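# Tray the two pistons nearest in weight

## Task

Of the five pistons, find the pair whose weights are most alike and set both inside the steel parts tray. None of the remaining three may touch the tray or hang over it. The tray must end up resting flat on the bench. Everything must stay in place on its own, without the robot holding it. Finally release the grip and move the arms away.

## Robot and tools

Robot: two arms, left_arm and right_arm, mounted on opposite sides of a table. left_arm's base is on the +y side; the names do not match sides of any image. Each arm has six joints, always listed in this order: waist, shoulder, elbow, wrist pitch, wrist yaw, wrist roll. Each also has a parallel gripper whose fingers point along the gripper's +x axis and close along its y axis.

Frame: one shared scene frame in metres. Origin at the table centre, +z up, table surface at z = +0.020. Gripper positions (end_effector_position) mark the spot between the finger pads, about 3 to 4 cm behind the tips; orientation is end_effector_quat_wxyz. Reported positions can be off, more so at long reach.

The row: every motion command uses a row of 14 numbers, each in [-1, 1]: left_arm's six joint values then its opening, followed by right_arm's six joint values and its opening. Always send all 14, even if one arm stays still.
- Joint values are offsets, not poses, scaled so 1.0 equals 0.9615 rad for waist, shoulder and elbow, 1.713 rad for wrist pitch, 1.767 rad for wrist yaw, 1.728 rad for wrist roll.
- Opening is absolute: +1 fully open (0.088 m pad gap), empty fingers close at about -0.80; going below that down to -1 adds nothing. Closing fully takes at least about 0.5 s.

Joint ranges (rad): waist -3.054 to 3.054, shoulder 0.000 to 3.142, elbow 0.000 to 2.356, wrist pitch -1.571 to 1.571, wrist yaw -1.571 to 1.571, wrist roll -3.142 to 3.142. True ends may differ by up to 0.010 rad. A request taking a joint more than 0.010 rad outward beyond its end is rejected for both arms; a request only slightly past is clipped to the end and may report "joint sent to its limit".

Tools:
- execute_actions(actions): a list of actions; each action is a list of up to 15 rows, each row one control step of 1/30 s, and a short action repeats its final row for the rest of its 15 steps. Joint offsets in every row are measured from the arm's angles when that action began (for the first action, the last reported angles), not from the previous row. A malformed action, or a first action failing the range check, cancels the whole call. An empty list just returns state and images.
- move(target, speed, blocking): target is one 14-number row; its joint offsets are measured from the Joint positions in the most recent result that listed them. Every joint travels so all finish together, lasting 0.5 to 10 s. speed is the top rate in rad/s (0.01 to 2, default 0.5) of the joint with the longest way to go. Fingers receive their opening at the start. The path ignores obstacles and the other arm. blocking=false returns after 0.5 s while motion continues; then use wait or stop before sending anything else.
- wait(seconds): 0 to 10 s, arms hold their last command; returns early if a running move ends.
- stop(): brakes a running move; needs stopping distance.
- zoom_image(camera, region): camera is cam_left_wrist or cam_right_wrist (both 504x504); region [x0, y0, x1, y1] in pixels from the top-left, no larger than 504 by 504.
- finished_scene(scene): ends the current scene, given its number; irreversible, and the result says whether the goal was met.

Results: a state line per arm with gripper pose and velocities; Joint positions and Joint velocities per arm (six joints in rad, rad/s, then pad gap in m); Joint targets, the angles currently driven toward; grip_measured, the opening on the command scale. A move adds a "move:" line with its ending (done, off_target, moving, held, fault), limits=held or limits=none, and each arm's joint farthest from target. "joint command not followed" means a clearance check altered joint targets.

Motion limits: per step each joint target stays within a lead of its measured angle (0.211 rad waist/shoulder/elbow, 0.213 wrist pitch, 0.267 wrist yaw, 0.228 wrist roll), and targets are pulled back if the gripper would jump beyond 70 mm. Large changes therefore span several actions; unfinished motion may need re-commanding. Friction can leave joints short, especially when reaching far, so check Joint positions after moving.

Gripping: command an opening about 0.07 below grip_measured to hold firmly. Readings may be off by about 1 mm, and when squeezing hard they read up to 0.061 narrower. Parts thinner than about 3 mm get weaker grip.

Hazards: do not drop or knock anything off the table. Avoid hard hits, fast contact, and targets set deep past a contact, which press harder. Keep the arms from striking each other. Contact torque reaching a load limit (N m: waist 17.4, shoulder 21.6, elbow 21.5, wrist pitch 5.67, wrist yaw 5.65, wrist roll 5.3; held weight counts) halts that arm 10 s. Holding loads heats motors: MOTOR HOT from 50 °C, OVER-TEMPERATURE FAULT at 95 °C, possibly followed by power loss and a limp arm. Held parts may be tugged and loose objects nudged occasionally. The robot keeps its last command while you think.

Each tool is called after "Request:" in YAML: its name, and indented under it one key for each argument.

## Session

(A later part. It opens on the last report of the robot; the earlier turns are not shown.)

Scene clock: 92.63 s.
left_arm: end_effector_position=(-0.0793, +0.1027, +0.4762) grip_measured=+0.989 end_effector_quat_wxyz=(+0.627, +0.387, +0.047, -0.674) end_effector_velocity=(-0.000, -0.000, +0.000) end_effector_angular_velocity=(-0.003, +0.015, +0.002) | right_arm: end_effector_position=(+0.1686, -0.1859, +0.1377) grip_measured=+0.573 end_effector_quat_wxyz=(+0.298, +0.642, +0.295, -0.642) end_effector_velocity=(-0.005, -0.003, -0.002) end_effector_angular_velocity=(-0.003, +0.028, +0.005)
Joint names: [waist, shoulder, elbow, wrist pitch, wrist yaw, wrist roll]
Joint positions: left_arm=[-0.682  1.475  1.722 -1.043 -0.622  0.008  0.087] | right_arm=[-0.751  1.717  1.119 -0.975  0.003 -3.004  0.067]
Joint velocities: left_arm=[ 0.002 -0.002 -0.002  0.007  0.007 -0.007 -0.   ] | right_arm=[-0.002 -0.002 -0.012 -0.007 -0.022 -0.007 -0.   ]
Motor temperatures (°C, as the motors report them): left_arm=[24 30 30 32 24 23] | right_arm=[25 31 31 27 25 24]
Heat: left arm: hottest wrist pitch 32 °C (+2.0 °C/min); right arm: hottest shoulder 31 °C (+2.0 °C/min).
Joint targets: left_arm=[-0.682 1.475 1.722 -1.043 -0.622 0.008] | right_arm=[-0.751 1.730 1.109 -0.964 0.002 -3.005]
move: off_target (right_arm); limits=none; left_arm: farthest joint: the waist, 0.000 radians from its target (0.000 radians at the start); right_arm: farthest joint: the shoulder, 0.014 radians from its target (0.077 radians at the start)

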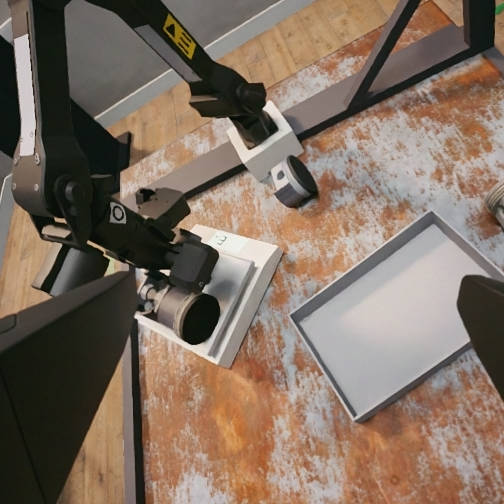

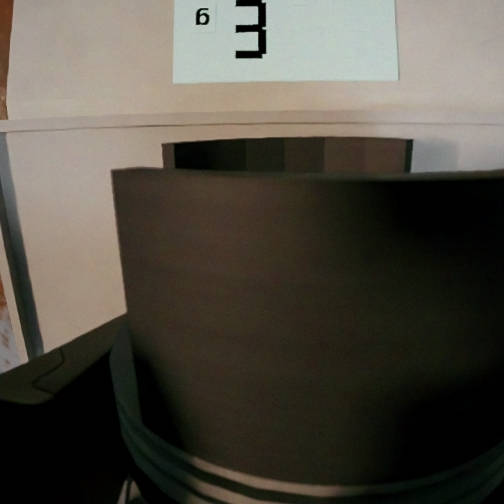

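Request:
move:
  target: [0,0,0,0,0,0,1, 0,-0.005,0.005,0,0,0,0.8]

Scene clock: 93.53 s.
left_arm: end_effector_position=(-0.0793, +0.1027, +0.4762) grip_measured=+0.989 end_effector_quat_wxyz=(+0.627, +0.387, +0.047, -0.674) end_effector_velocity=(+0.001, +0.001, -0.001) end_effector_angular_velocity=(+0.003, -0.015, -0.002) | right_arm: end_effector_position=(+0.1686, -0.1855, +0.1377) grip_measured=+0.797 end_effector_quat_wxyz=(+0.297, +0.643, +0.295, -0.642) end_effector_velocity=(+0.000, -0.007, +0.000) end_effector_angular_velocity=(-0.030, -0.007, +0.005)
Joint names: [waist, shoulder, elbow, wrist pitch, wrist yaw, wrist roll]
Joint positions: left_arm=[-0.682  1.475  1.722 -1.043 -0.622  0.008  0.087] | right_arm=[-0.75   1.717  1.119 -0.973  0.003 -3.004  0.078]
Joint velocities: left_arm=[-0.002 -0.002 -0.002 -0.007 -0.007  0.007  0.   ] | right_arm=[-0.002 -0.002 -0.002 -0.022  0.022 -0.007 -0.   ]
Motor temperatures (°C, as the motors report them): left_arm=[24 30 30 33 24 23] | right_arm=[25 31 31 27 25 24]
Heat: left arm: hottest wrist pitch 33 °C (+2.0 °C/min); right arm: hottest shoulder 31 °C (+2.0 °C/min).
Joint targets: left_arm=[-0.682 1.475 1.722 -1.043 -0.622 0.008] | right_arm=[-0.751 1.712 1.124 -0.975 0.003 -3.004]
move: done; limits=none; left_arm: farthest joint: the waist, 0.000 radians from its target (0.000 radians at the start); right_arm: farthest joint: the shoulder, 0.005 radians from its target (0.005 radians at the start)

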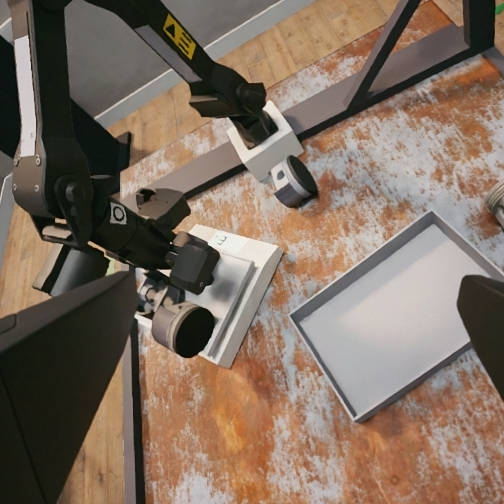

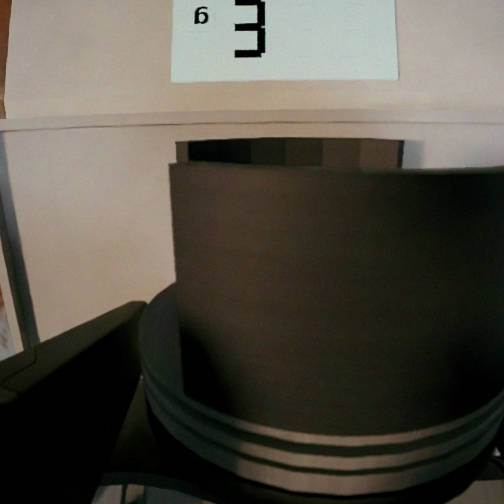

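Request:
wait:
  seconds: 0.5

Scene clock: 94.20 s.
left_arm: end_effector_position=(-0.0793, +0.1027, +0.4762) grip_measured=+0.989 end_effector_quat_wxyz=(+0.627, +0.387, +0.047, -0.674) end_effector_velocity=(+0.003, +0.004, -0.008) end_effector_angular_velocity=(+0.032, -0.028, +0.007) | right_arm: end_effector_position=(+0.1686, -0.1855, +0.1377) grip_measured=+0.798 end_effector_quat_wxyz=(+0.297, +0.643, +0.295, -0.642) end_effector_velocity=(-0.004, -0.002, -0.001) end_effector_angular_velocity=(+0.002, +0.025, +0.005)
Joint names: [waist, shoulder, elbow, wrist pitch, wrist yaw, wrist roll]
Joint positions: left_arm=[-0.682  1.475  1.722 -1.043 -0.622  0.008  0.087] | right_arm=[-0.75   1.717  1.119 -0.973  0.003 -3.004  0.078]
Joint velocities: left_arm=[-0.002  0.002 -0.007 -0.037 -0.007 -0.007 -0.   ] | right_arm=[-0.002 -0.002 -0.007 -0.007 -0.022 -0.007 -0.   ]
Motor temperatures (°C, as the motors report them): left_arm=[24 30 30 33 24 23] | right_arm=[25 31 31 27 25 24]
Heat: left arm: hottest wrist pitch 33 °C (+2.0 °C/min); right arm: hottest shoulder 31 °C (+2.0 °C/min).
Joint targets: left_arm=[-0.682 1.475 1.722 -1.043 -0.622 0.008] | right_arm=[-0.751 1.712 1.124 -0.975 0.003 -3.004]
wait: 0.50 s; at rest from the start

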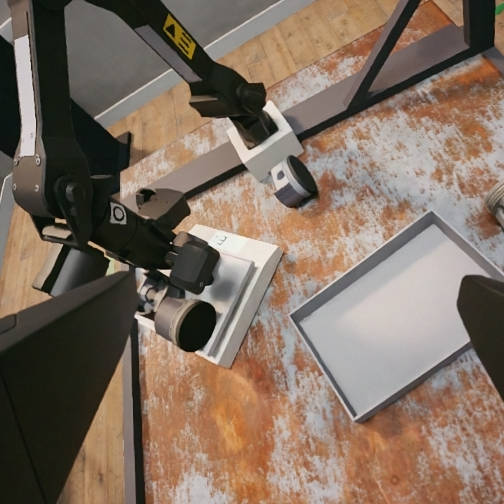

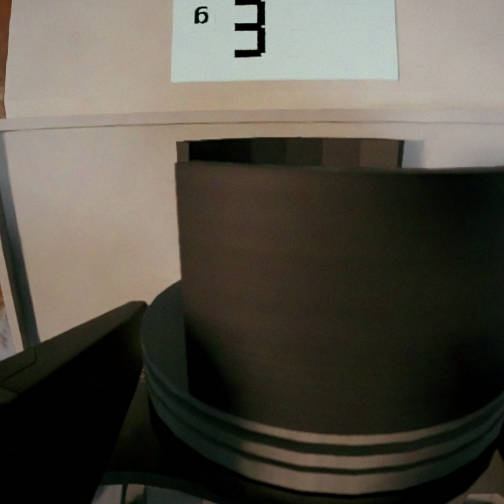

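Request:
move:
  target: [0,0,0,0,0,0,1, 0,-0.076,0.256,-0.177,0,0,0.85]
  speed: 0.4

Request:
move:
  target: [0,0,0,0,0,0,1, 0.135,0.29,0.32,-0.012,0,1.0,1]
  speed: 1.5

Scene clock: 96.23 s.
left_arm: end_effector_position=(-0.0793, +0.1027, +0.4762) grip_measured=+0.989 end_effector_quat_wxyz=(+0.627, +0.387, +0.047, -0.674) end_effector_velocity=(-0.001, +0.002, -0.001) end_effector_angular_velocity=(+0.008, +0.005, -0.003) | right_arm: end_effector_position=(+0.1682, -0.1862, +0.2140) grip_measured=+0.848 end_effector_quat_wxyz=(+0.297, +0.643, +0.295, -0.641) end_effector_velocity=(+0.001, -0.002, +0.001) end_effector_angular_velocity=(-0.006, -0.005, +0.005)
Joint names: [waist, shoulder, elbow, wrist pitch, wrist yaw, wrist roll]
Joint positions: left_arm=[-0.682  1.475  1.722 -1.043 -0.622  0.008  0.087] | right_arm=[-0.75   1.653  1.357 -1.274  0.003 -3.004  0.081]
Joint velocities: left_arm=[-0.002 -0.002 -0.002 -0.007  0.007 -0.007 -0.   ] | right_arm=[-0.002 -0.002  0.002 -0.007  0.007 -0.007 -0.   ]
Motor temperatures (°C, as the motors report them): left_arm=[24 30 30 33 24 23] | right_arm=[25 31 31 27 25 24]
Heat: left arm: hottest wrist pitch 33 °C (+2.0 °C/min); right arm: hottest shoulder 31 °C (+1.0 °C/min).
Joint targets: left_arm=[-0.682 1.475 1.722 -1.043 -0.622 0.008] | right_arm=[-0.750 1.644 1.365 -1.276 0.003 -3.004]
move: done; limits=none; left_arm: farthest joint: the waist, 0.000 radians from its target (0.000 radians at the start); right_arm: farthest joint: the shoulder, 0.009 radians from its target (0.073 radians at the start)

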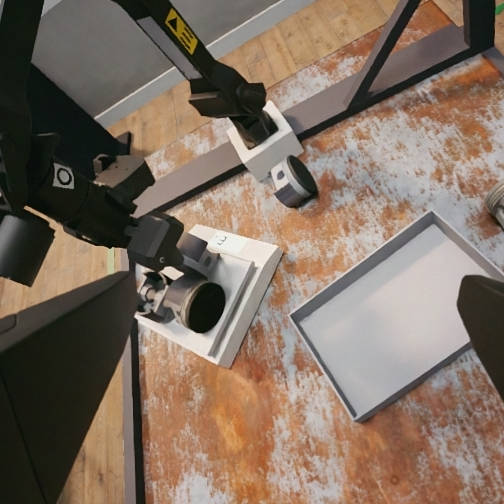

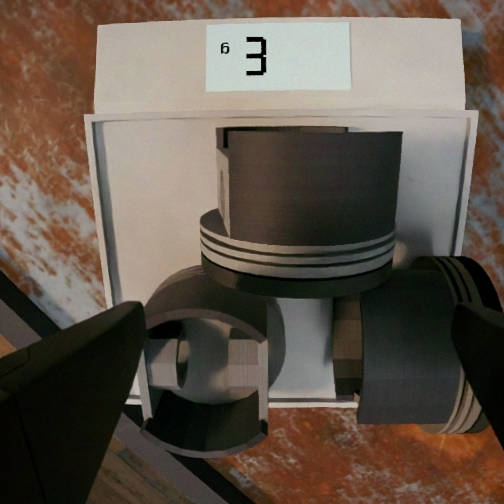

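Scene clock: 98.27 s.
left_arm: end_effector_position=(-0.0793, +0.1027, +0.4762) grip_measured=+0.989 end_effector_quat_wxyz=(+0.627, +0.387, +0.047, -0.674) end_effector_velocity=(+0.004, +0.002, -0.001) end_effector_angular_velocity=(+0.002, -0.003, +0.012) | right_arm: end_effector_position=(+0.1666, -0.1031, +0.2090) grip_measured=+1.000 end_effector_quat_wxyz=(+0.261, -0.662, +0.247, +0.658) end_effector_velocity=(+0.000, +0.001, +0.000) end_effector_angular_velocity=(+0.010, +0.003, +0.005)
Joint names: [waist, shoulder, elbow, wrist pitch, wrist yaw, wrist roll]
Joint positions: left_arm=[-0.682  1.475  1.722 -1.043 -0.622  0.008  0.087] | right_arm=[-0.624  1.915  1.657 -1.293  0.003 -1.279  0.088]
Joint velocities: left_arm=[ 0.002 -0.007 -0.007 -0.007 -0.007 -0.007 -0.   ] | right_arm=[-0.002 -0.002 -0.002  0.007 -0.007 -0.007  0.   ]
Motor temperatures (°C, as the motors report them): left_arm=[24 30 30 33 25 23] | right_arm=[25 31 32 27 25 24]
Heat: left arm: hottest wrist pitch 33 °C (+2.0 °C/min); right arm: hottest elbow 32 °C (+2.0 °C/min).
Joint targets: left_arm=[-0.682 1.475 1.722 -1.043 -0.622 0.008] | right_arm=[-0.620 1.931 1.665 -1.295 0.003 -1.276]
move: off_target (right_arm); limits=none; left_arm: farthest joint: the waist, 0.000 radians from its target (0.000 radians at the start); right_arm: farthest joint: the shoulder, 0.017 radians from its target (0.279 radians at the start)

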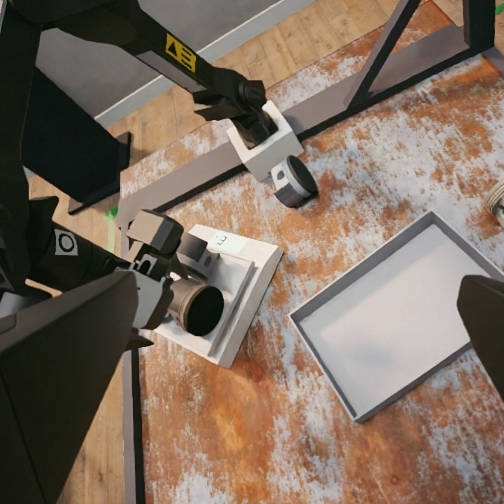

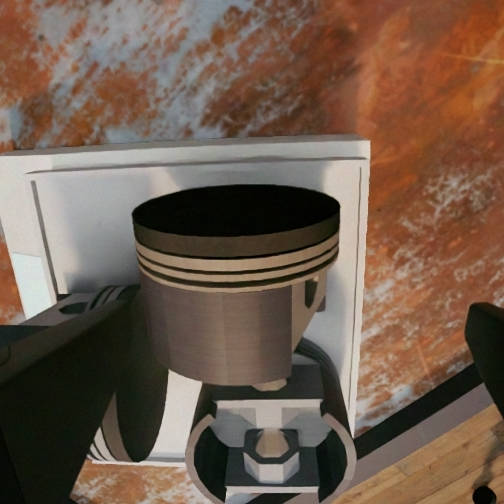

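Request:
move:
  target: [0,0,0,0,0,0,1, 0.037,-0.059,-0.089,0.007,0,-0.006,1]
  speed: 0.4

Scene clock: 100.17 s.
left_arm: end_effector_position=(-0.0793, +0.1027, +0.4762) grip_measured=+0.989 end_effector_quat_wxyz=(+0.627, +0.387, +0.047, -0.674) end_effector_velocity=(+0.001, +0.001, +0.001) end_effector_angular_velocity=(-0.001, -0.012, -0.002) | right_arm: end_effector_position=(+0.1497, -0.1130, +0.2043) grip_measured=+1.000 end_effector_quat_wxyz=(+0.240, -0.666, +0.242, +0.664) end_effector_velocity=(-0.003, -0.001, +0.000) end_effector_angular_velocity=(+0.002, +0.023, +0.019)
Joint names: [waist, shoulder, elbow, wrist pitch, wrist yaw, wrist roll]
Joint positions: left_arm=[-0.682  1.475  1.722 -1.043 -0.622  0.008  0.087] | right_arm=[-0.592  1.872  1.581 -1.283  0.003 -1.287  0.088]
Joint velocities: left_arm=[-0.002 -0.002  0.002 -0.007 -0.007  0.007 -0.   ] | right_arm=[-0.002 -0.002 -0.002 -0.007 -0.022 -0.022  0.   ]
Motor temperatures (°C, as the motors report them): left_arm=[24 30 30 33 25 23] | right_arm=[25 31 32 27 25 24]
Heat: left arm: hottest wrist pitch 33 °C (+2.0 °C/min); right arm: hottest elbow 32 °C (+2.0 °C/min).
Joint targets: left_arm=[-0.682 1.475 1.722 -1.043 -0.622 0.008] | right_arm=[-0.588 1.858 1.571 -1.281 0.003 -1.290]
move: off_target (right_arm); limits=none; left_arm: farthest joint: the waist, 0.000 radians from its target (0.000 radians at the start); right_arm: farthest joint: the shoulder, 0.014 radians from its target (0.057 radians at the start)

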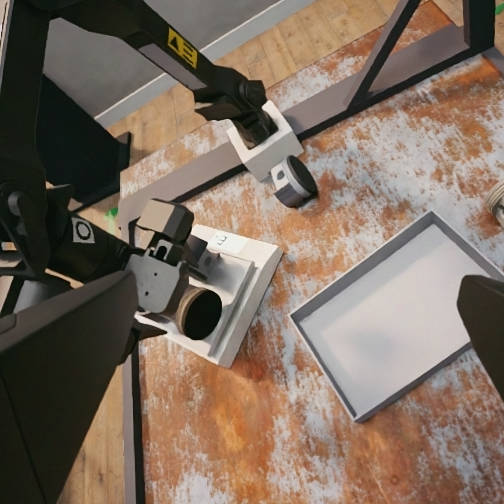

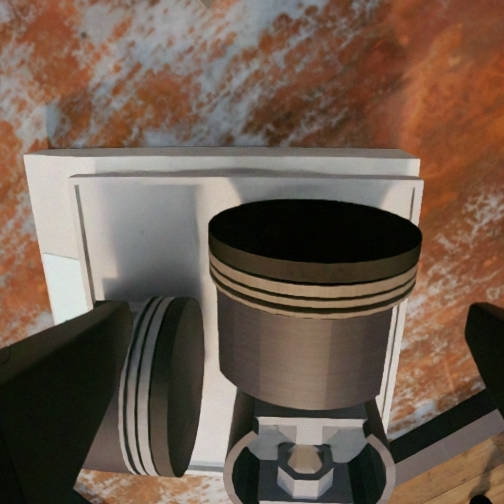

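Request:
wait:
  seconds: 1

Scene clock: 101.33 s.
left_arm: end_effector_position=(-0.0793, +0.1027, +0.4762) grip_measured=+0.989 end_effector_quat_wxyz=(+0.627, +0.387, +0.047, -0.674) end_effector_velocity=(-0.002, +0.000, +0.000) end_effector_angular_velocity=(-0.003, +0.015, -0.003) | right_arm: end_effector_position=(+0.1497, -0.1130, +0.2044) grip_measured=+1.000 end_effector_quat_wxyz=(+0.240, -0.666, +0.242, +0.664) end_effector_velocity=(+0.000, -0.005, -0.000) end_effector_angular_velocity=(-0.023, +0.002, +0.005)
Joint names: [waist, shoulder, elbow, wrist pitch, wrist yaw, wrist roll]
Joint positions: left_arm=[-0.682  1.475  1.722 -1.043 -0.622  0.008  0.087] | right_arm=[-0.592  1.871  1.581 -1.283  0.003 -1.287  0.088]
Joint velocities: left_arm=[-0.002 -0.002 -0.002  0.007  0.007 -0.007 -0.   ] | right_arm=[-0.002  0.002  0.002 -0.022  0.007 -0.007  0.   ]
Motor temperatures (°C, as the motors report them): left_arm=[24 30 30 33 25 23] | right_arm=[25 32 32 27 25 24]
Heat: left arm: hottest wrist pitch 33 °C (+2.0 °C/min); right arm: hottest shoulder 32 °C (+2.0 °C/min).
Joint targets: left_arm=[-0.682 1.475 1.722 -1.043 -0.622 0.008] | right_arm=[-0.589 1.858 1.571 -1.281 0.003 -1.290]
wait: 1.00 s; at rest from the start

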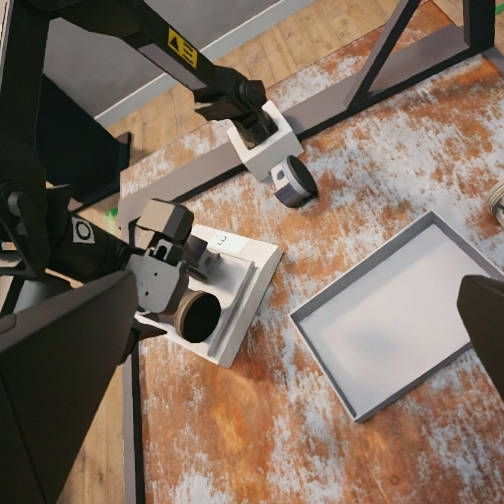

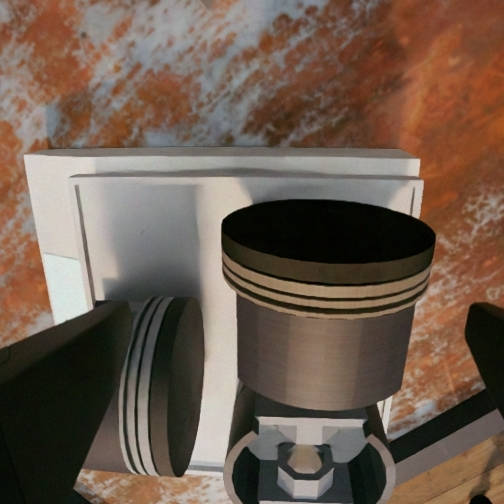

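Request:
wait:
  seconds: 3

Scene clock: 104.57 s.
left_arm: end_effector_position=(-0.0793, +0.1027, +0.4762) grip_measured=+0.989 end_effector_quat_wxyz=(+0.627, +0.387, +0.047, -0.674) end_effector_velocity=(-0.001, +0.002, -0.001) end_effector_angular_velocity=(+0.007, +0.017, +0.005) | right_arm: end_effector_position=(+0.1497, -0.1130, +0.2044) grip_measured=+1.000 end_effector_quat_wxyz=(+0.240, -0.666, +0.242, +0.664) end_effector_velocity=(+0.003, -0.004, +0.002) end_effector_angular_velocity=(-0.011, -0.019, +0.020)
Joint names: [waist, shoulder, elbow, wrist pitch, wrist yaw, wrist roll]
Joint positions: left_arm=[-0.682  1.475  1.722 -1.043 -0.622  0.008  0.087] | right_arm=[-0.592  1.871  1.581 -1.283  0.003 -1.287  0.088]
Joint velocities: left_arm=[-0.002 -0.002 -0.002 -0.007  0.007 -0.022 -0.   ] | right_arm=[-0.002 -0.007 -0.002 -0.007  0.022 -0.022  0.   ]
Motor temperatures (°C, as the motors report them): left_arm=[24 30 30 33 25 23] | right_arm=[25 32 32 27 25 24]
Heat: left arm: hottest wrist pitch 33 °C (+2.0 °C/min); right arm: hottest shoulder 32 °C (+2.0 °C/min).
Joint targets: left_arm=[-0.682 1.475 1.722 -1.043 -0.622 0.008] | right_arm=[-0.589 1.858 1.571 -1.281 0.003 -1.290]
wait: 3.00 s; at rest from the start

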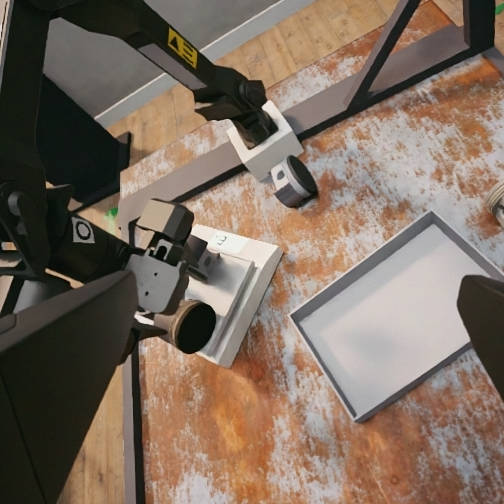

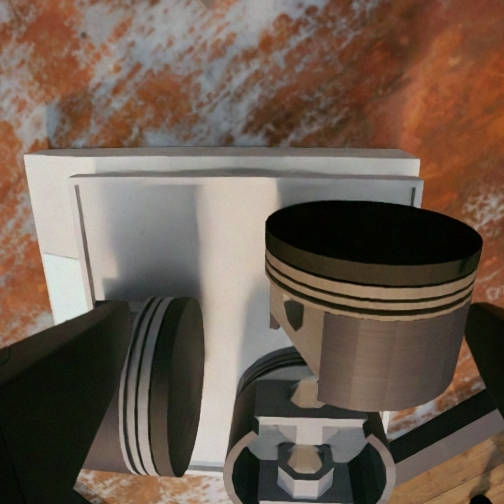

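Request:
wait:
  seconds: 3

Scene clock: 107.73 s.
left_arm: end_effector_position=(-0.0793, +0.1027, +0.4762) grip_measured=+0.989 end_effector_quat_wxyz=(+0.627, +0.387, +0.047, -0.674) end_effector_velocity=(+0.002, -0.001, +0.001) end_effector_angular_velocity=(-0.010, +0.007, +0.012) | right_arm: end_effector_position=(+0.1497, -0.1130, +0.2044) grip_measured=+1.000 end_effector_quat_wxyz=(+0.240, -0.666, +0.242, +0.664) end_effector_velocity=(+0.000, -0.004, +0.001) end_effector_angular_velocity=(-0.010, -0.004, +0.005)
Joint names: [waist, shoulder, elbow, wrist pitch, wrist yaw, wrist roll]
Joint positions: left_arm=[-0.682  1.475  1.722 -1.043 -0.622  0.008  0.087] | right_arm=[-0.592  1.871  1.581 -1.283  0.003 -1.287  0.088]
Joint velocities: left_arm=[ 0.002 -0.002 -0.002  0.007 -0.007 -0.007 -0.   ] | right_arm=[-0.002 -0.007 -0.007 -0.007  0.007 -0.007  0.   ]
Motor temperatures (°C, as the motors report them): left_arm=[24 31 30 33 25 23] | right_arm=[25 33 31 27 25 24]
Heat: left arm: hottest wrist pitch 33 °C (+1.0 °C/min); right arm: hottest shoulder 33 °C (+3.0 °C/min).
Joint targets: left_arm=[-0.682 1.475 1.722 -1.043 -0.622 0.008] | right_arm=[-0.589 1.858 1.571 -1.281 0.003 -1.290]
wait: 3.00 s; at rest from the start

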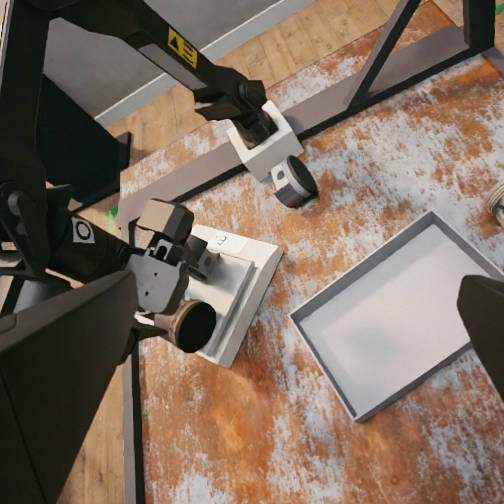

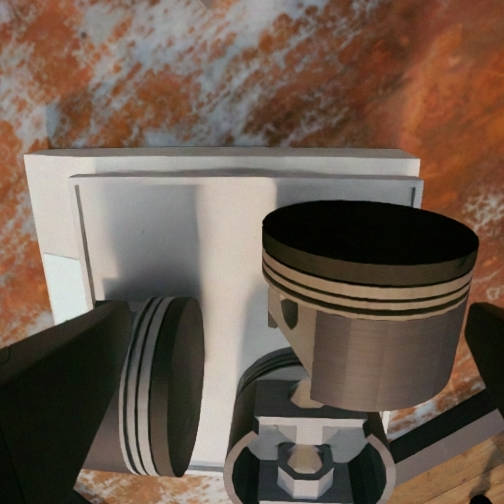

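Request:
move:
  target: [0,0,0,0,0,0,1, -0.034,0.106,0.134,-0.019,0,0,1]
  speed: 0.4

Scene clock: 109.50 s.
left_arm: end_effector_position=(-0.0793, +0.1027, +0.4762) grip_measured=+0.989 end_effector_quat_wxyz=(+0.627, +0.387, +0.047, -0.674) end_effector_velocity=(+0.001, +0.001, -0.001) end_effector_angular_velocity=(+0.000, +0.009, +0.015) | right_arm: end_effector_position=(+0.1686, -0.0966, +0.2061) grip_measured=+1.000 end_effector_quat_wxyz=(+0.252, -0.663, +0.249, +0.660) end_effector_velocity=(-0.001, -0.002, -0.003) end_effector_angular_velocity=(-0.012, +0.014, +0.005)
Joint names: [waist, shoulder, elbow, wrist pitch, wrist yaw, wrist roll]
Joint positions: left_arm=[-0.682  1.475  1.722 -1.043 -0.622  0.008  0.087] | right_arm=[-0.621  1.956  1.702 -1.313  0.003 -1.287  0.088]
Joint velocities: left_arm=[-0.002 -0.002 -0.002 -0.007 -0.007 -0.022 -0.   ] | right_arm=[-0.002  0.007 -0.002 -0.007 -0.007 -0.007  0.   ]
Motor temperatures (°C, as the motors report them): left_arm=[24 31 30 33 25 23] | right_arm=[25 33 31 27 25 24]
Heat: left arm: hottest wrist pitch 33 °C (+1.0 °C/min); right arm: hottest shoulder 33 °C (+3.0 °C/min).
Joint targets: left_arm=[-0.682 1.475 1.722 -1.043 -0.622 0.008] | right_arm=[-0.625 1.973 1.710 -1.315 0.003 -1.287]
move: off_target (right_arm); limits=none; left_arm: farthest joint: the waist, 0.000 radians from its target (0.000 radians at the start); right_arm: farthest joint: the shoulder, 0.017 radians from its target (0.102 radians at the start)

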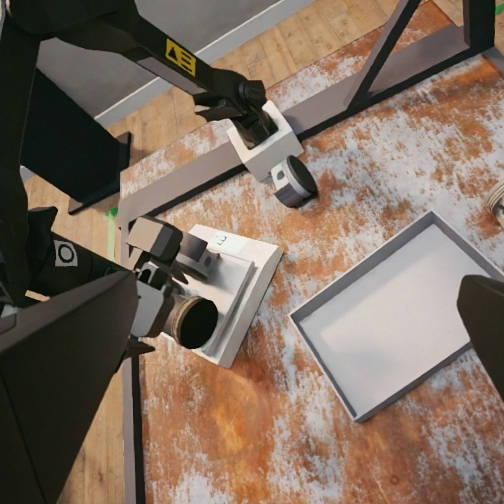

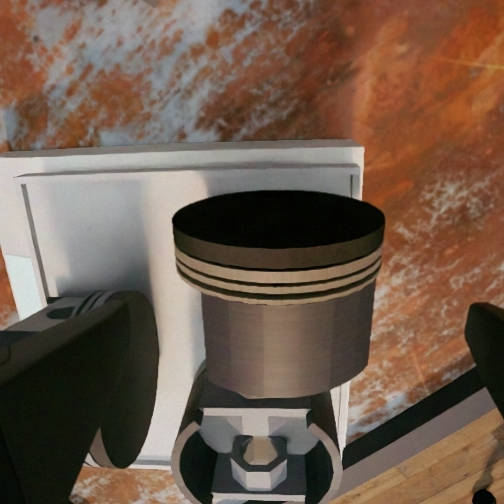

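Request:
move:
  target: [0,0,0,0,0,0,1, 0.01,0.02,-0.294,0.162,0,0,1]
  speed: 0.4

Request:
move:
  target: [0,0,0,0,0,0,1, 0,0,0,0,0,0,0.5]

Scene clock: 111.30 s.
left_arm: end_effector_position=(-0.0793, +0.1027, +0.4762) grip_measured=+0.989 end_effector_quat_wxyz=(+0.627, +0.387, +0.047, -0.674) end_effector_velocity=(+0.002, -0.001, +0.002) end_effector_angular_velocity=(-0.015, -0.013, +0.009) | right_arm: end_effector_position=(+0.1624, -0.1048, +0.1364) grip_measured=+1.000 end_effector_quat_wxyz=(+0.249, -0.663, +0.248, +0.661) end_effector_velocity=(+0.002, -0.004, +0.000) end_effector_angular_velocity=(-0.010, -0.004, -0.000)
Joint names: [waist, shoulder, elbow, wrist pitch, wrist yaw, wrist roll]
Joint positions: left_arm=[-0.682  1.475  1.722 -1.043 -0.622  0.008  0.087] | right_arm=[-0.616  1.961  1.429 -1.037  0.003 -1.287  0.088]
Joint velocities: left_arm=[-0.002 -0.002 -0.002  0.007 -0.022  0.007 -0.   ] | right_arm=[-0.007 -0.002 -0.002 -0.007  0.007 -0.007  0.   ]
Motor temperatures (°C, as the motors report them): left_arm=[24 31 30 33 25 23] | right_arm=[25 33 32 27 25 24]
Heat: left arm: hottest wrist pitch 33 °C (+1.0 °C/min); right arm: hottest shoulder 33 °C (+3.0 °C/min).
Joint targets: left_arm=[-0.682 1.475 1.722 -1.043 -0.622 0.008] | right_arm=[-0.612 1.976 1.419 -1.035 0.003 -1.287]
move: off_target (right_arm); limits=none; left_arm: farthest joint: the waist, 0.000 radians from its target (0.000 radians at the start); right_arm: farthest joint: the shoulder, 0.014 radians from its target (0.019 radians at the start)

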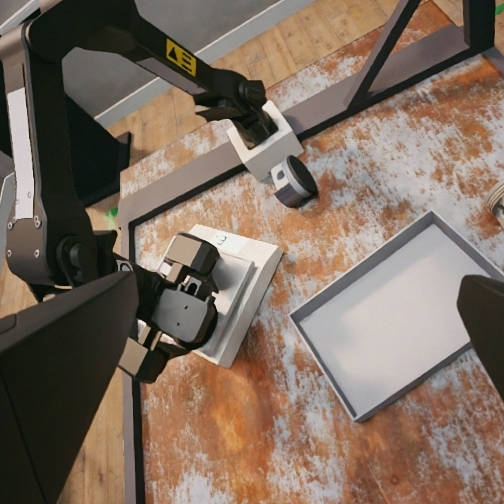

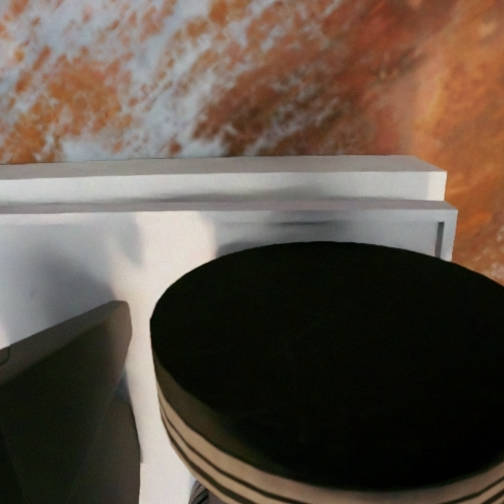

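Scene clock: 111.80 s.
left_arm: end_effector_position=(-0.0793, +0.1027, +0.4762) grip_measured=+0.989 end_effector_quat_wxyz=(+0.627, +0.387, +0.047, -0.674) end_effector_velocity=(+0.002, +0.002, -0.001) end_effector_angular_velocity=(+0.002, -0.003, +0.007) | right_arm: end_effector_position=(+0.1622, -0.1048, +0.1364) grip_measured=+0.586 end_effector_quat_wxyz=(+0.249, -0.663, +0.248, +0.661) end_effector_velocity=(-0.003, -0.001, +0.000) end_effector_angular_velocity=(+0.003, +0.023, +0.005)
Joint names: [waist, shoulder, elbow, wrist pitch, wrist yaw, wrist roll]
Joint positions: left_arm=[-0.682  1.475  1.722 -1.043 -0.622  0.008  0.087] | right_arm=[-0.615  1.961  1.429 -1.038  0.003 -1.287  0.068]
Joint velocities: left_arm=[-0.002 -0.007 -0.007 -0.007 -0.007 -0.007 -0.   ] | right_arm=[-0.002 -0.002 -0.002 -0.007 -0.022 -0.007 -0.   ]
Motor temperatures (°C, as the motors report them): left_arm=[24 31 30 33 25 23] | right_arm=[25 33 32 27 25 24]
Heat: left arm: hottest wrist pitch 33 °C (+1.0 °C/min); right arm: hottest shoulder 33 °C (+3.0 °C/min).
Joint targets: left_arm=[-0.682 1.475 1.722 -1.043 -0.622 0.008] | right_arm=[-0.615 1.961 1.429 -1.037 0.003 -1.287]
move: done; limits=none; left_arm: farthest joint: the waist, 0.000 radians from its target (0.000 radians at the start); right_arm: farthest joint: the waist, 0.001 radians from its target (0.000 radians at the start)

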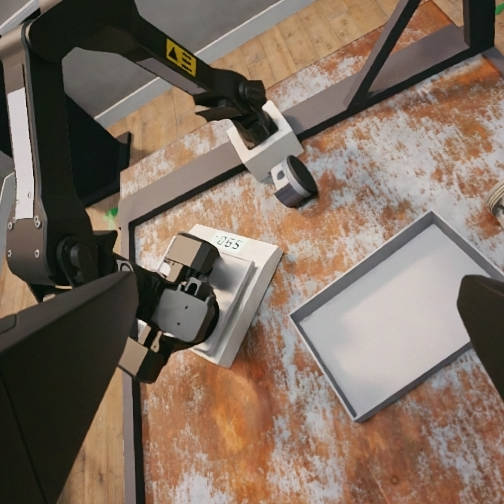

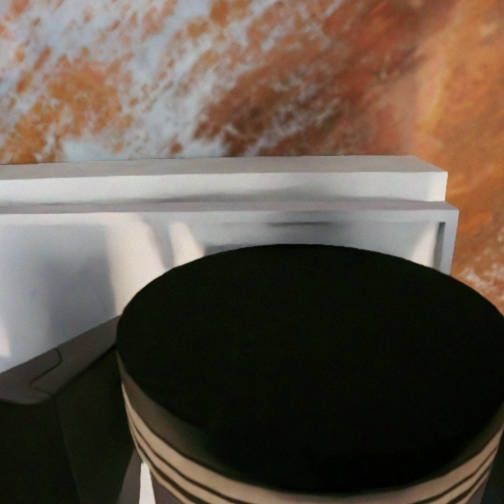

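Lift ~2.5 cm and read.

Request:
move:
  target: [0,0,0,0,0,0,1, 0,-0.042,0.085,-0.056,0,0,0.5]
  speed: 0.4

Request:
zoom_image:
  camera: "cam_left_wrist"
  region: [190, 220, 270, 270]

Scene clock: 112.97 s.
left_arm: end_effector_position=(-0.0793, +0.1027, +0.4762) grip_measured=+0.989 end_effector_quat_wxyz=(+0.627, +0.387, +0.047, -0.674) end_effector_velocity=(+0.002, +0.002, -0.002) end_effector_angular_velocity=(+0.010, -0.007, -0.007) | right_arm: end_effector_position=(+0.1623, -0.1047, +0.1614) grip_measured=+0.586 end_effector_quat_wxyz=(+0.249, -0.663, +0.248, +0.661) end_effector_velocity=(-0.002, -0.005, +0.000) end_effector_angular_velocity=(-0.017, +0.016, +0.005)
Joint names: [waist, shoulder, elbow, wrist pitch, wrist yaw, wrist roll]
Joint positions: left_arm=[-0.682  1.475  1.722 -1.043 -0.622  0.008  0.087] | right_arm=[-0.615  1.939  1.499 -1.131  0.003 -1.287  0.068]
Joint velocities: left_arm=[ 0.002 -0.007 -0.007 -0.007  0.007  0.007 -0.   ] | right_arm=[-0.002 -0.002 -0.002 -0.022 -0.007 -0.007 -0.   ]
Motor temperatures (°C, as the motors report them): left_arm=[24 31 30 33 25 23] | right_arm=[25 33 32 27 25 24]
Heat: left arm: hottest wrist pitch 33 °C (+1.0 °C/min); right arm: hottest shoulder 33 °C (+3.0 °C/min).
Joint targets: left_arm=[-0.682 1.475 1.722 -1.043 -0.622 0.008] | right_arm=[-0.615 1.921 1.511 -1.134 0.003 -1.287]
move: off_target (right_arm); limits=none; left_arm: farthest joint: the waist, 0.000 radians from its target (0.000 radians at the start); right_arm: farthest joint: the shoulder, 0.018 radians from its target (0.041 radians at the start)

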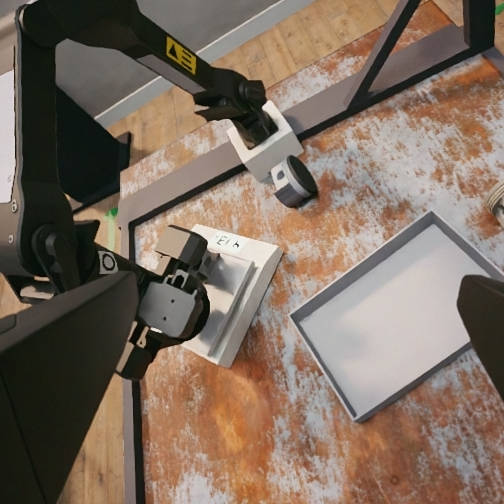

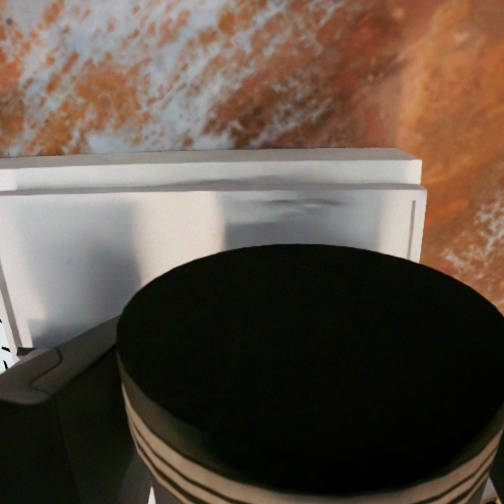

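Region (190, 220, 270, 270) of cam_left_wrist's 504x504 image, scaled by 6.300, with more detail than that image has; it fills the top 315 rows of this view, and the rest is white.

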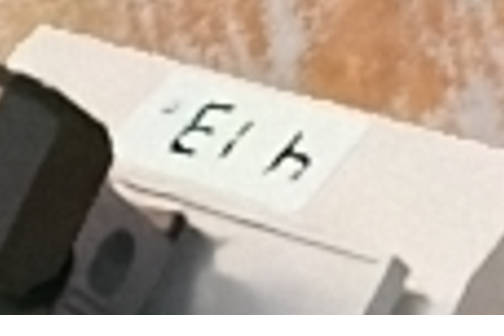

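Request:
move:
  target: [0.3,-0.3,-0.3,0,0.2,0,1, 0.923,0.178,0.147,0.019,0,-0.041,0.5]
  speed: 0.8

Scene clock: 115.63 s.
left_arm: end_effector_position=(-0.0025, +0.1421, +0.4455) grip_measured=+0.989 end_effector_quat_wxyz=(+0.606, +0.349, +0.163, -0.696) end_effector_velocity=(+0.002, +0.005, -0.002) end_effector_angular_velocity=(+0.018, +0.003, +0.002) | right_arm: end_effector_position=(-0.1648, -0.0747, +0.1362) grip_measured=+0.586 end_effector_quat_wxyz=(-0.083, -0.703, -0.085, +0.701) end_effector_velocity=(-0.001, -0.003, -0.002) end_effector_angular_velocity=(-0.014, +0.001, +0.010)
Joint names: [waist, shoulder, elbow, wrist pitch, wrist yaw, wrist roll]
Joint positions: left_arm=[-0.397  1.193  1.448 -1.043 -0.272  0.008  0.087] | right_arm=[ 0.272  2.097  1.629 -1.1    0.003 -1.355  0.068]
Joint velocities: left_arm=[ 0.002 -0.007 -0.002 -0.022  0.007 -0.007 -0.   ] | right_arm=[ 0.002  0.002 -0.002 -0.007 -0.007 -0.007 -0.   ]
Motor temperatures (°C, as the motors report them): left_arm=[24 31 30 33 25 23] | right_arm=[25 33 32 27 25 24]
Heat: left arm: hottest wrist pitch 33 °C (+1.0 °C/min); right arm: hottest shoulder 33 °C (+3.0 °C/min).
Joint targets: left_arm=[-0.394 1.186 1.434 -1.043 -0.269 0.008] | right_arm=[0.272 2.110 1.641 -1.098 0.003 -1.358]
move: off_target (left_arm, right_arm); limits=none; left_arm: farthest joint: the elbow, 0.015 radians from its target (0.289 radians at the start); right_arm: farthest joint: the shoulder, 0.013 radians from its target (0.172 radians at the start)

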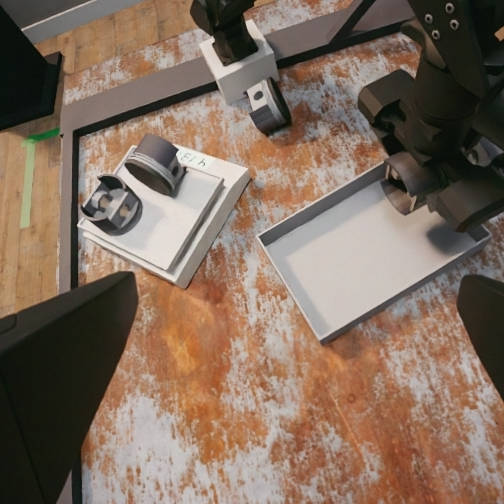

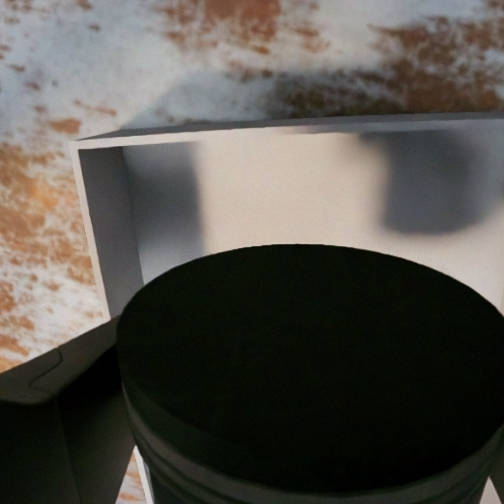

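Request:
move:
  target: [0,0,0,0,0,0,1, 0,0.098,-0.132,0.118,0,-0.02,0.5]
  speed: 0.22

Scene clock: 117.37 s.
left_arm: end_effector_position=(-0.0024, +0.1422, +0.4456) grip_measured=+0.989 end_effector_quat_wxyz=(+0.606, +0.348, +0.163, -0.696) end_effector_velocity=(+0.002, +0.004, -0.003) end_effector_angular_velocity=(+0.019, +0.003, +0.018) | right_arm: end_effector_position=(-0.1660, -0.0723, +0.0787) grip_measured=+0.587 end_effector_quat_wxyz=(+0.092, +0.701, +0.098, -0.701) end_effector_velocity=(-0.001, -0.003, +0.000) end_effector_angular_velocity=(-0.016, +0.016, +0.005)
Joint names: [waist, shoulder, elbow, wrist pitch, wrist yaw, wrist roll]
Joint positions: left_arm=[-0.397  1.192  1.448 -1.043 -0.272  0.008  0.087] | right_arm=[ 0.272  2.175  1.512 -0.9    0.003 -1.386  0.068]
Joint velocities: left_arm=[-0.002 -0.002 -0.002 -0.022 -0.007 -0.022  0.   ] | right_arm=[-0.002 -0.002 -0.002 -0.007 -0.022 -0.007 -0.   ]
Motor temperatures (°C, as the motors report them): left_arm=[24 30 30 33 25 23] | right_arm=[25 34 32 27 25 24]
Heat: left arm: hottest wrist pitch 33 °C (+1.0 °C/min); right arm: hottest shoulder 34 °C (+4.0 °C/min).
Joint targets: left_arm=[-0.397 1.193 1.448 -1.043 -0.272 0.008] | right_arm=[0.272 2.191 1.502 -0.898 0.003 -1.389]
move: off_target (right_arm); limits=none; left_arm: farthest joint: the shoulder, 0.001 radians from its target (0.001 radians at the start); right_arm: farthest joint: the shoulder, 0.017 radians from its target (0.094 radians at the start)

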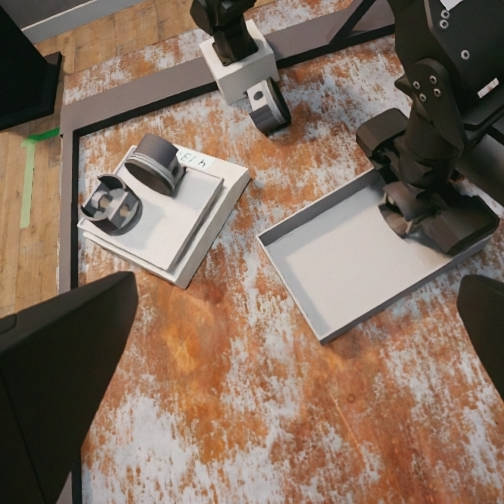

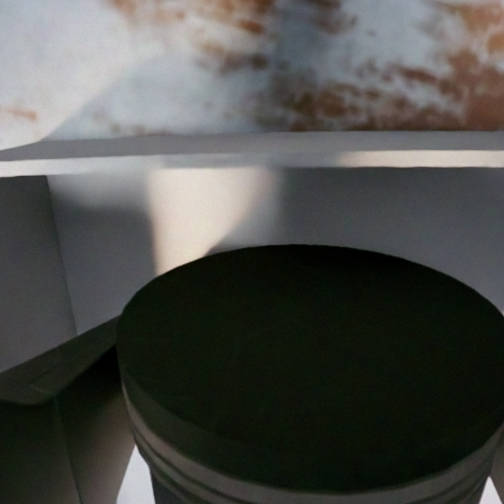

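Request:
move:
  target: [0,0,0,0,0,0,1, 0,-0.004,0,0,0,0,0.95]

Request:
move:
  target: [0,0,0,0,0,0,1, -0.135,-0.106,0.173,-0.149,0,0,0.95]
  speed: 0.5

Request:
move:
  target: [0,0,0,0,0,0,1, -0.99,-0.48,-0.373,-0.061,0,0.852,1]
  speed: 1.3

Scene clock: 118.83 s.
left_arm: end_effector_position=(-0.0024, +0.1422, +0.4456) grip_measured=+0.989 end_effector_quat_wxyz=(+0.606, +0.348, +0.163, -0.696) end_effector_velocity=(+0.000, -0.000, +0.001) end_effector_angular_velocity=(-0.009, -0.007, -0.002) | right_arm: end_effector_position=(-0.1660, -0.0723, +0.0786) grip_measured=+0.947 end_effector_quat_wxyz=(+0.092, +0.701, +0.098, -0.701) end_effector_velocity=(+0.001, -0.002, -0.002) end_effector_angular_velocity=(-0.014, +0.001, +0.005)
Joint names: [waist, shoulder, elbow, wrist pitch, wrist yaw, wrist roll]
Joint positions: left_arm=[-0.397  1.192  1.448 -1.043 -0.272  0.008  0.087] | right_arm=[ 0.272  2.175  1.511 -0.9    0.003 -1.386  0.085]
Joint velocities: left_arm=[-0.002 -0.002 -0.002  0.007 -0.007  0.007 -0.   ] | right_arm=[-0.002  0.002 -0.002 -0.007 -0.007 -0.007  0.   ]
Motor temperatures (°C, as the motors report them): left_arm=[24 30 30 33 25 23] | right_arm=[25 34 32 27 25 24]
Heat: left arm: hottest wrist pitch 33 °C (+1.0 °C/min); right arm: hottest shoulder 34 °C (+4.0 °C/min).
Joint targets: left_arm=[-0.397 1.192 1.448 -1.043 -0.272 0.008] | right_arm=[0.272 2.171 1.511 -0.900 0.003 -1.386]
move: done; limits=none; left_arm: farthest joint: the waist, 0.000 radians from its target (0.000 radians at the start); right_arm: farthest joint: the shoulder, 0.004 radians from its target (0.004 radians at the start)

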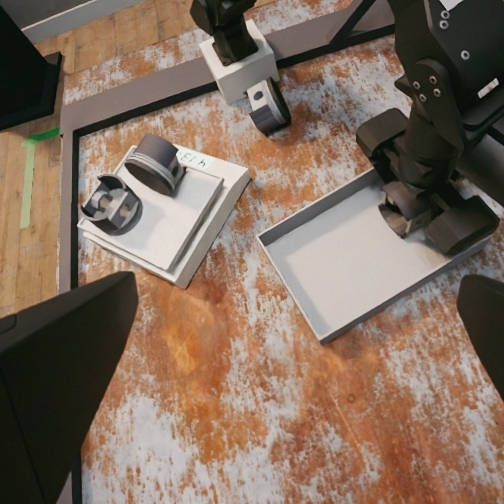

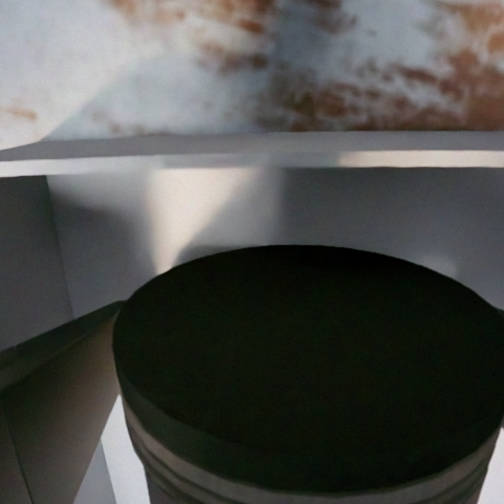

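Scene clock: 119.97 s.
left_arm: end_effector_position=(-0.0024, +0.1422, +0.4456) grip_measured=+0.989 end_effector_quat_wxyz=(+0.606, +0.348, +0.163, -0.696) end_effector_velocity=(+0.001, +0.001, +0.001) end_effector_angular_velocity=(+0.000, -0.011, -0.002) | right_arm: end_effector_position=(-0.1181, -0.0552, +0.1516) grip_measured=+0.948 end_effector_quat_wxyz=(-0.048, -0.706, -0.052, +0.705) end_effector_velocity=(-0.000, -0.006, +0.000) end_effector_angular_velocity=(-0.023, -0.000, -0.005)
Joint names: [waist, shoulder, elbow, wrist pitch, wrist yaw, wrist roll]
Joint positions: left_arm=[-0.397  1.192  1.448 -1.043 -0.272  0.008  0.087] | right_arm=[ 0.145  2.083  1.671 -1.153  0.003 -1.386  0.085]
Joint velocities: left_arm=[-0.002 -0.002  0.002 -0.007 -0.007  0.007 -0.   ] | right_arm=[ 0.002 -0.002 -0.002 -0.022 -0.007  0.007 -0.   ]
Motor temperatures (°C, as the motors report them): left_arm=[24 30 30 33 25 23] | right_arm=[25 34 32 27 25 24]
Heat: left arm: hottest wrist pitch 33 °C (+1.0 °C/min); right arm: hottest shoulder 34 °C (+3.0 °C/min).
Joint targets: left_arm=[-0.397 1.192 1.448 -1.043 -0.272 0.008] | right_arm=[0.142 2.073 1.678 -1.155 0.003 -1.386]
move: done; limits=none; left_arm: farthest joint: the waist, 0.000 radians from its target (0.000 radians at the start); right_arm: farthest joint: the shoulder, 0.010 radians from its target (0.102 radians at the start)

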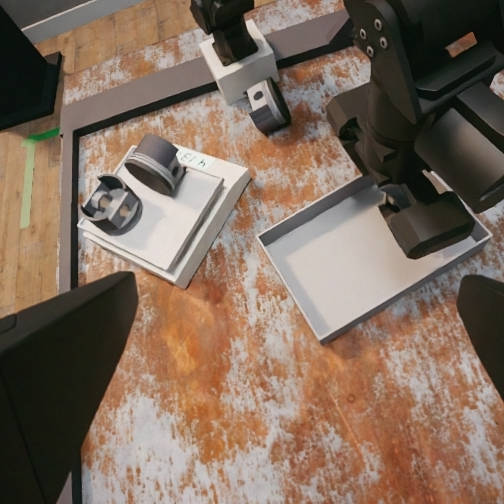

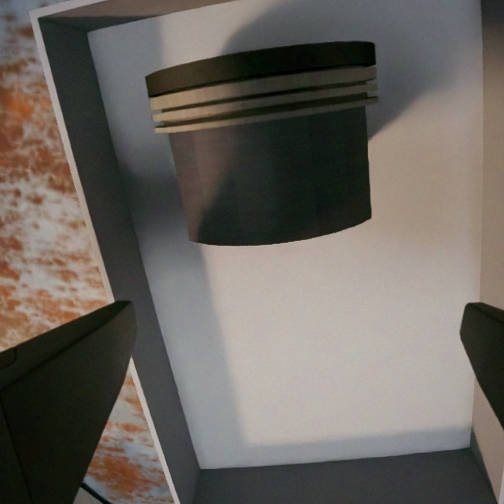

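Scene clock: 121.93 s.
left_arm: end_effector_position=(-0.0024, +0.1422, +0.4456) grip_measured=+0.989 end_effector_quat_wxyz=(+0.606, +0.348, +0.163, -0.696) end_effector_velocity=(+0.001, +0.002, -0.001) end_effector_angular_velocity=(+0.005, -0.002, +0.008) | right_arm: end_effector_position=(+0.1783, -0.1987, +0.2104) grip_measured=+1.000 end_effector_quat_wxyz=(+0.644, -0.297, +0.640, +0.297) end_effector_velocity=(-0.002, +0.001, -0.001) end_effector_angular_velocity=(+0.015, +0.016, -0.010)
Joint names: [waist, shoulder, elbow, wrist pitch, wrist yaw, wrist roll]
Joint positions: left_arm=[-0.397  1.192  1.448 -1.043 -0.272  0.008  0.087] | right_arm=[-0.803  1.633  1.322 -1.255  0.003  0.083  0.088]
Joint velocities: left_arm=[-0.002 -0.002 -0.002 -0.007 -0.007 -0.007 -0.   ] | right_arm=[-0.002 -0.002 -0.007  0.007 -0.022  0.007  0.   ]
Motor temperatures (°C, as the motors report them): left_arm=[24 30 30 33 24 23] | right_arm=[25 34 32 27 25 24]
Heat: left arm: hottest wrist pitch 33 °C (+1.0 °C/min); right arm: hottest shoulder 34 °C (+3.0 °C/min).
Joint targets: left_arm=[-0.397 1.192 1.448 -1.043 -0.272 0.008] | right_arm=[-0.807 1.622 1.312 -1.257 0.003 0.087]
move: off_target (right_arm); limits=none; left_arm: farthest joint: the waist, 0.000 radians from its target (0.000 radians at the start); right_arm: farthest joint: the shoulder, 0.012 radians from its target (0.462 radians at the start)

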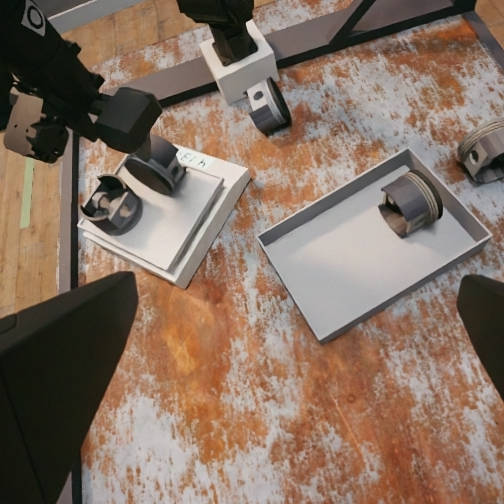

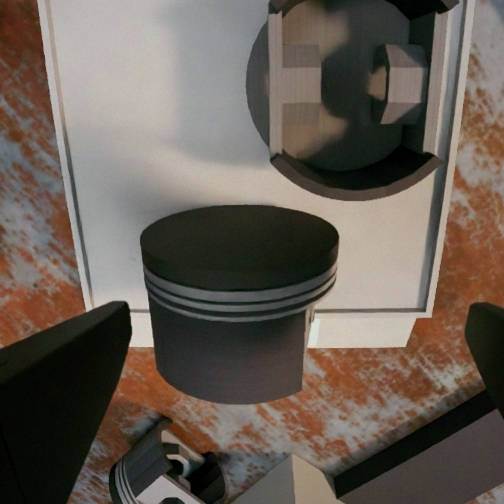

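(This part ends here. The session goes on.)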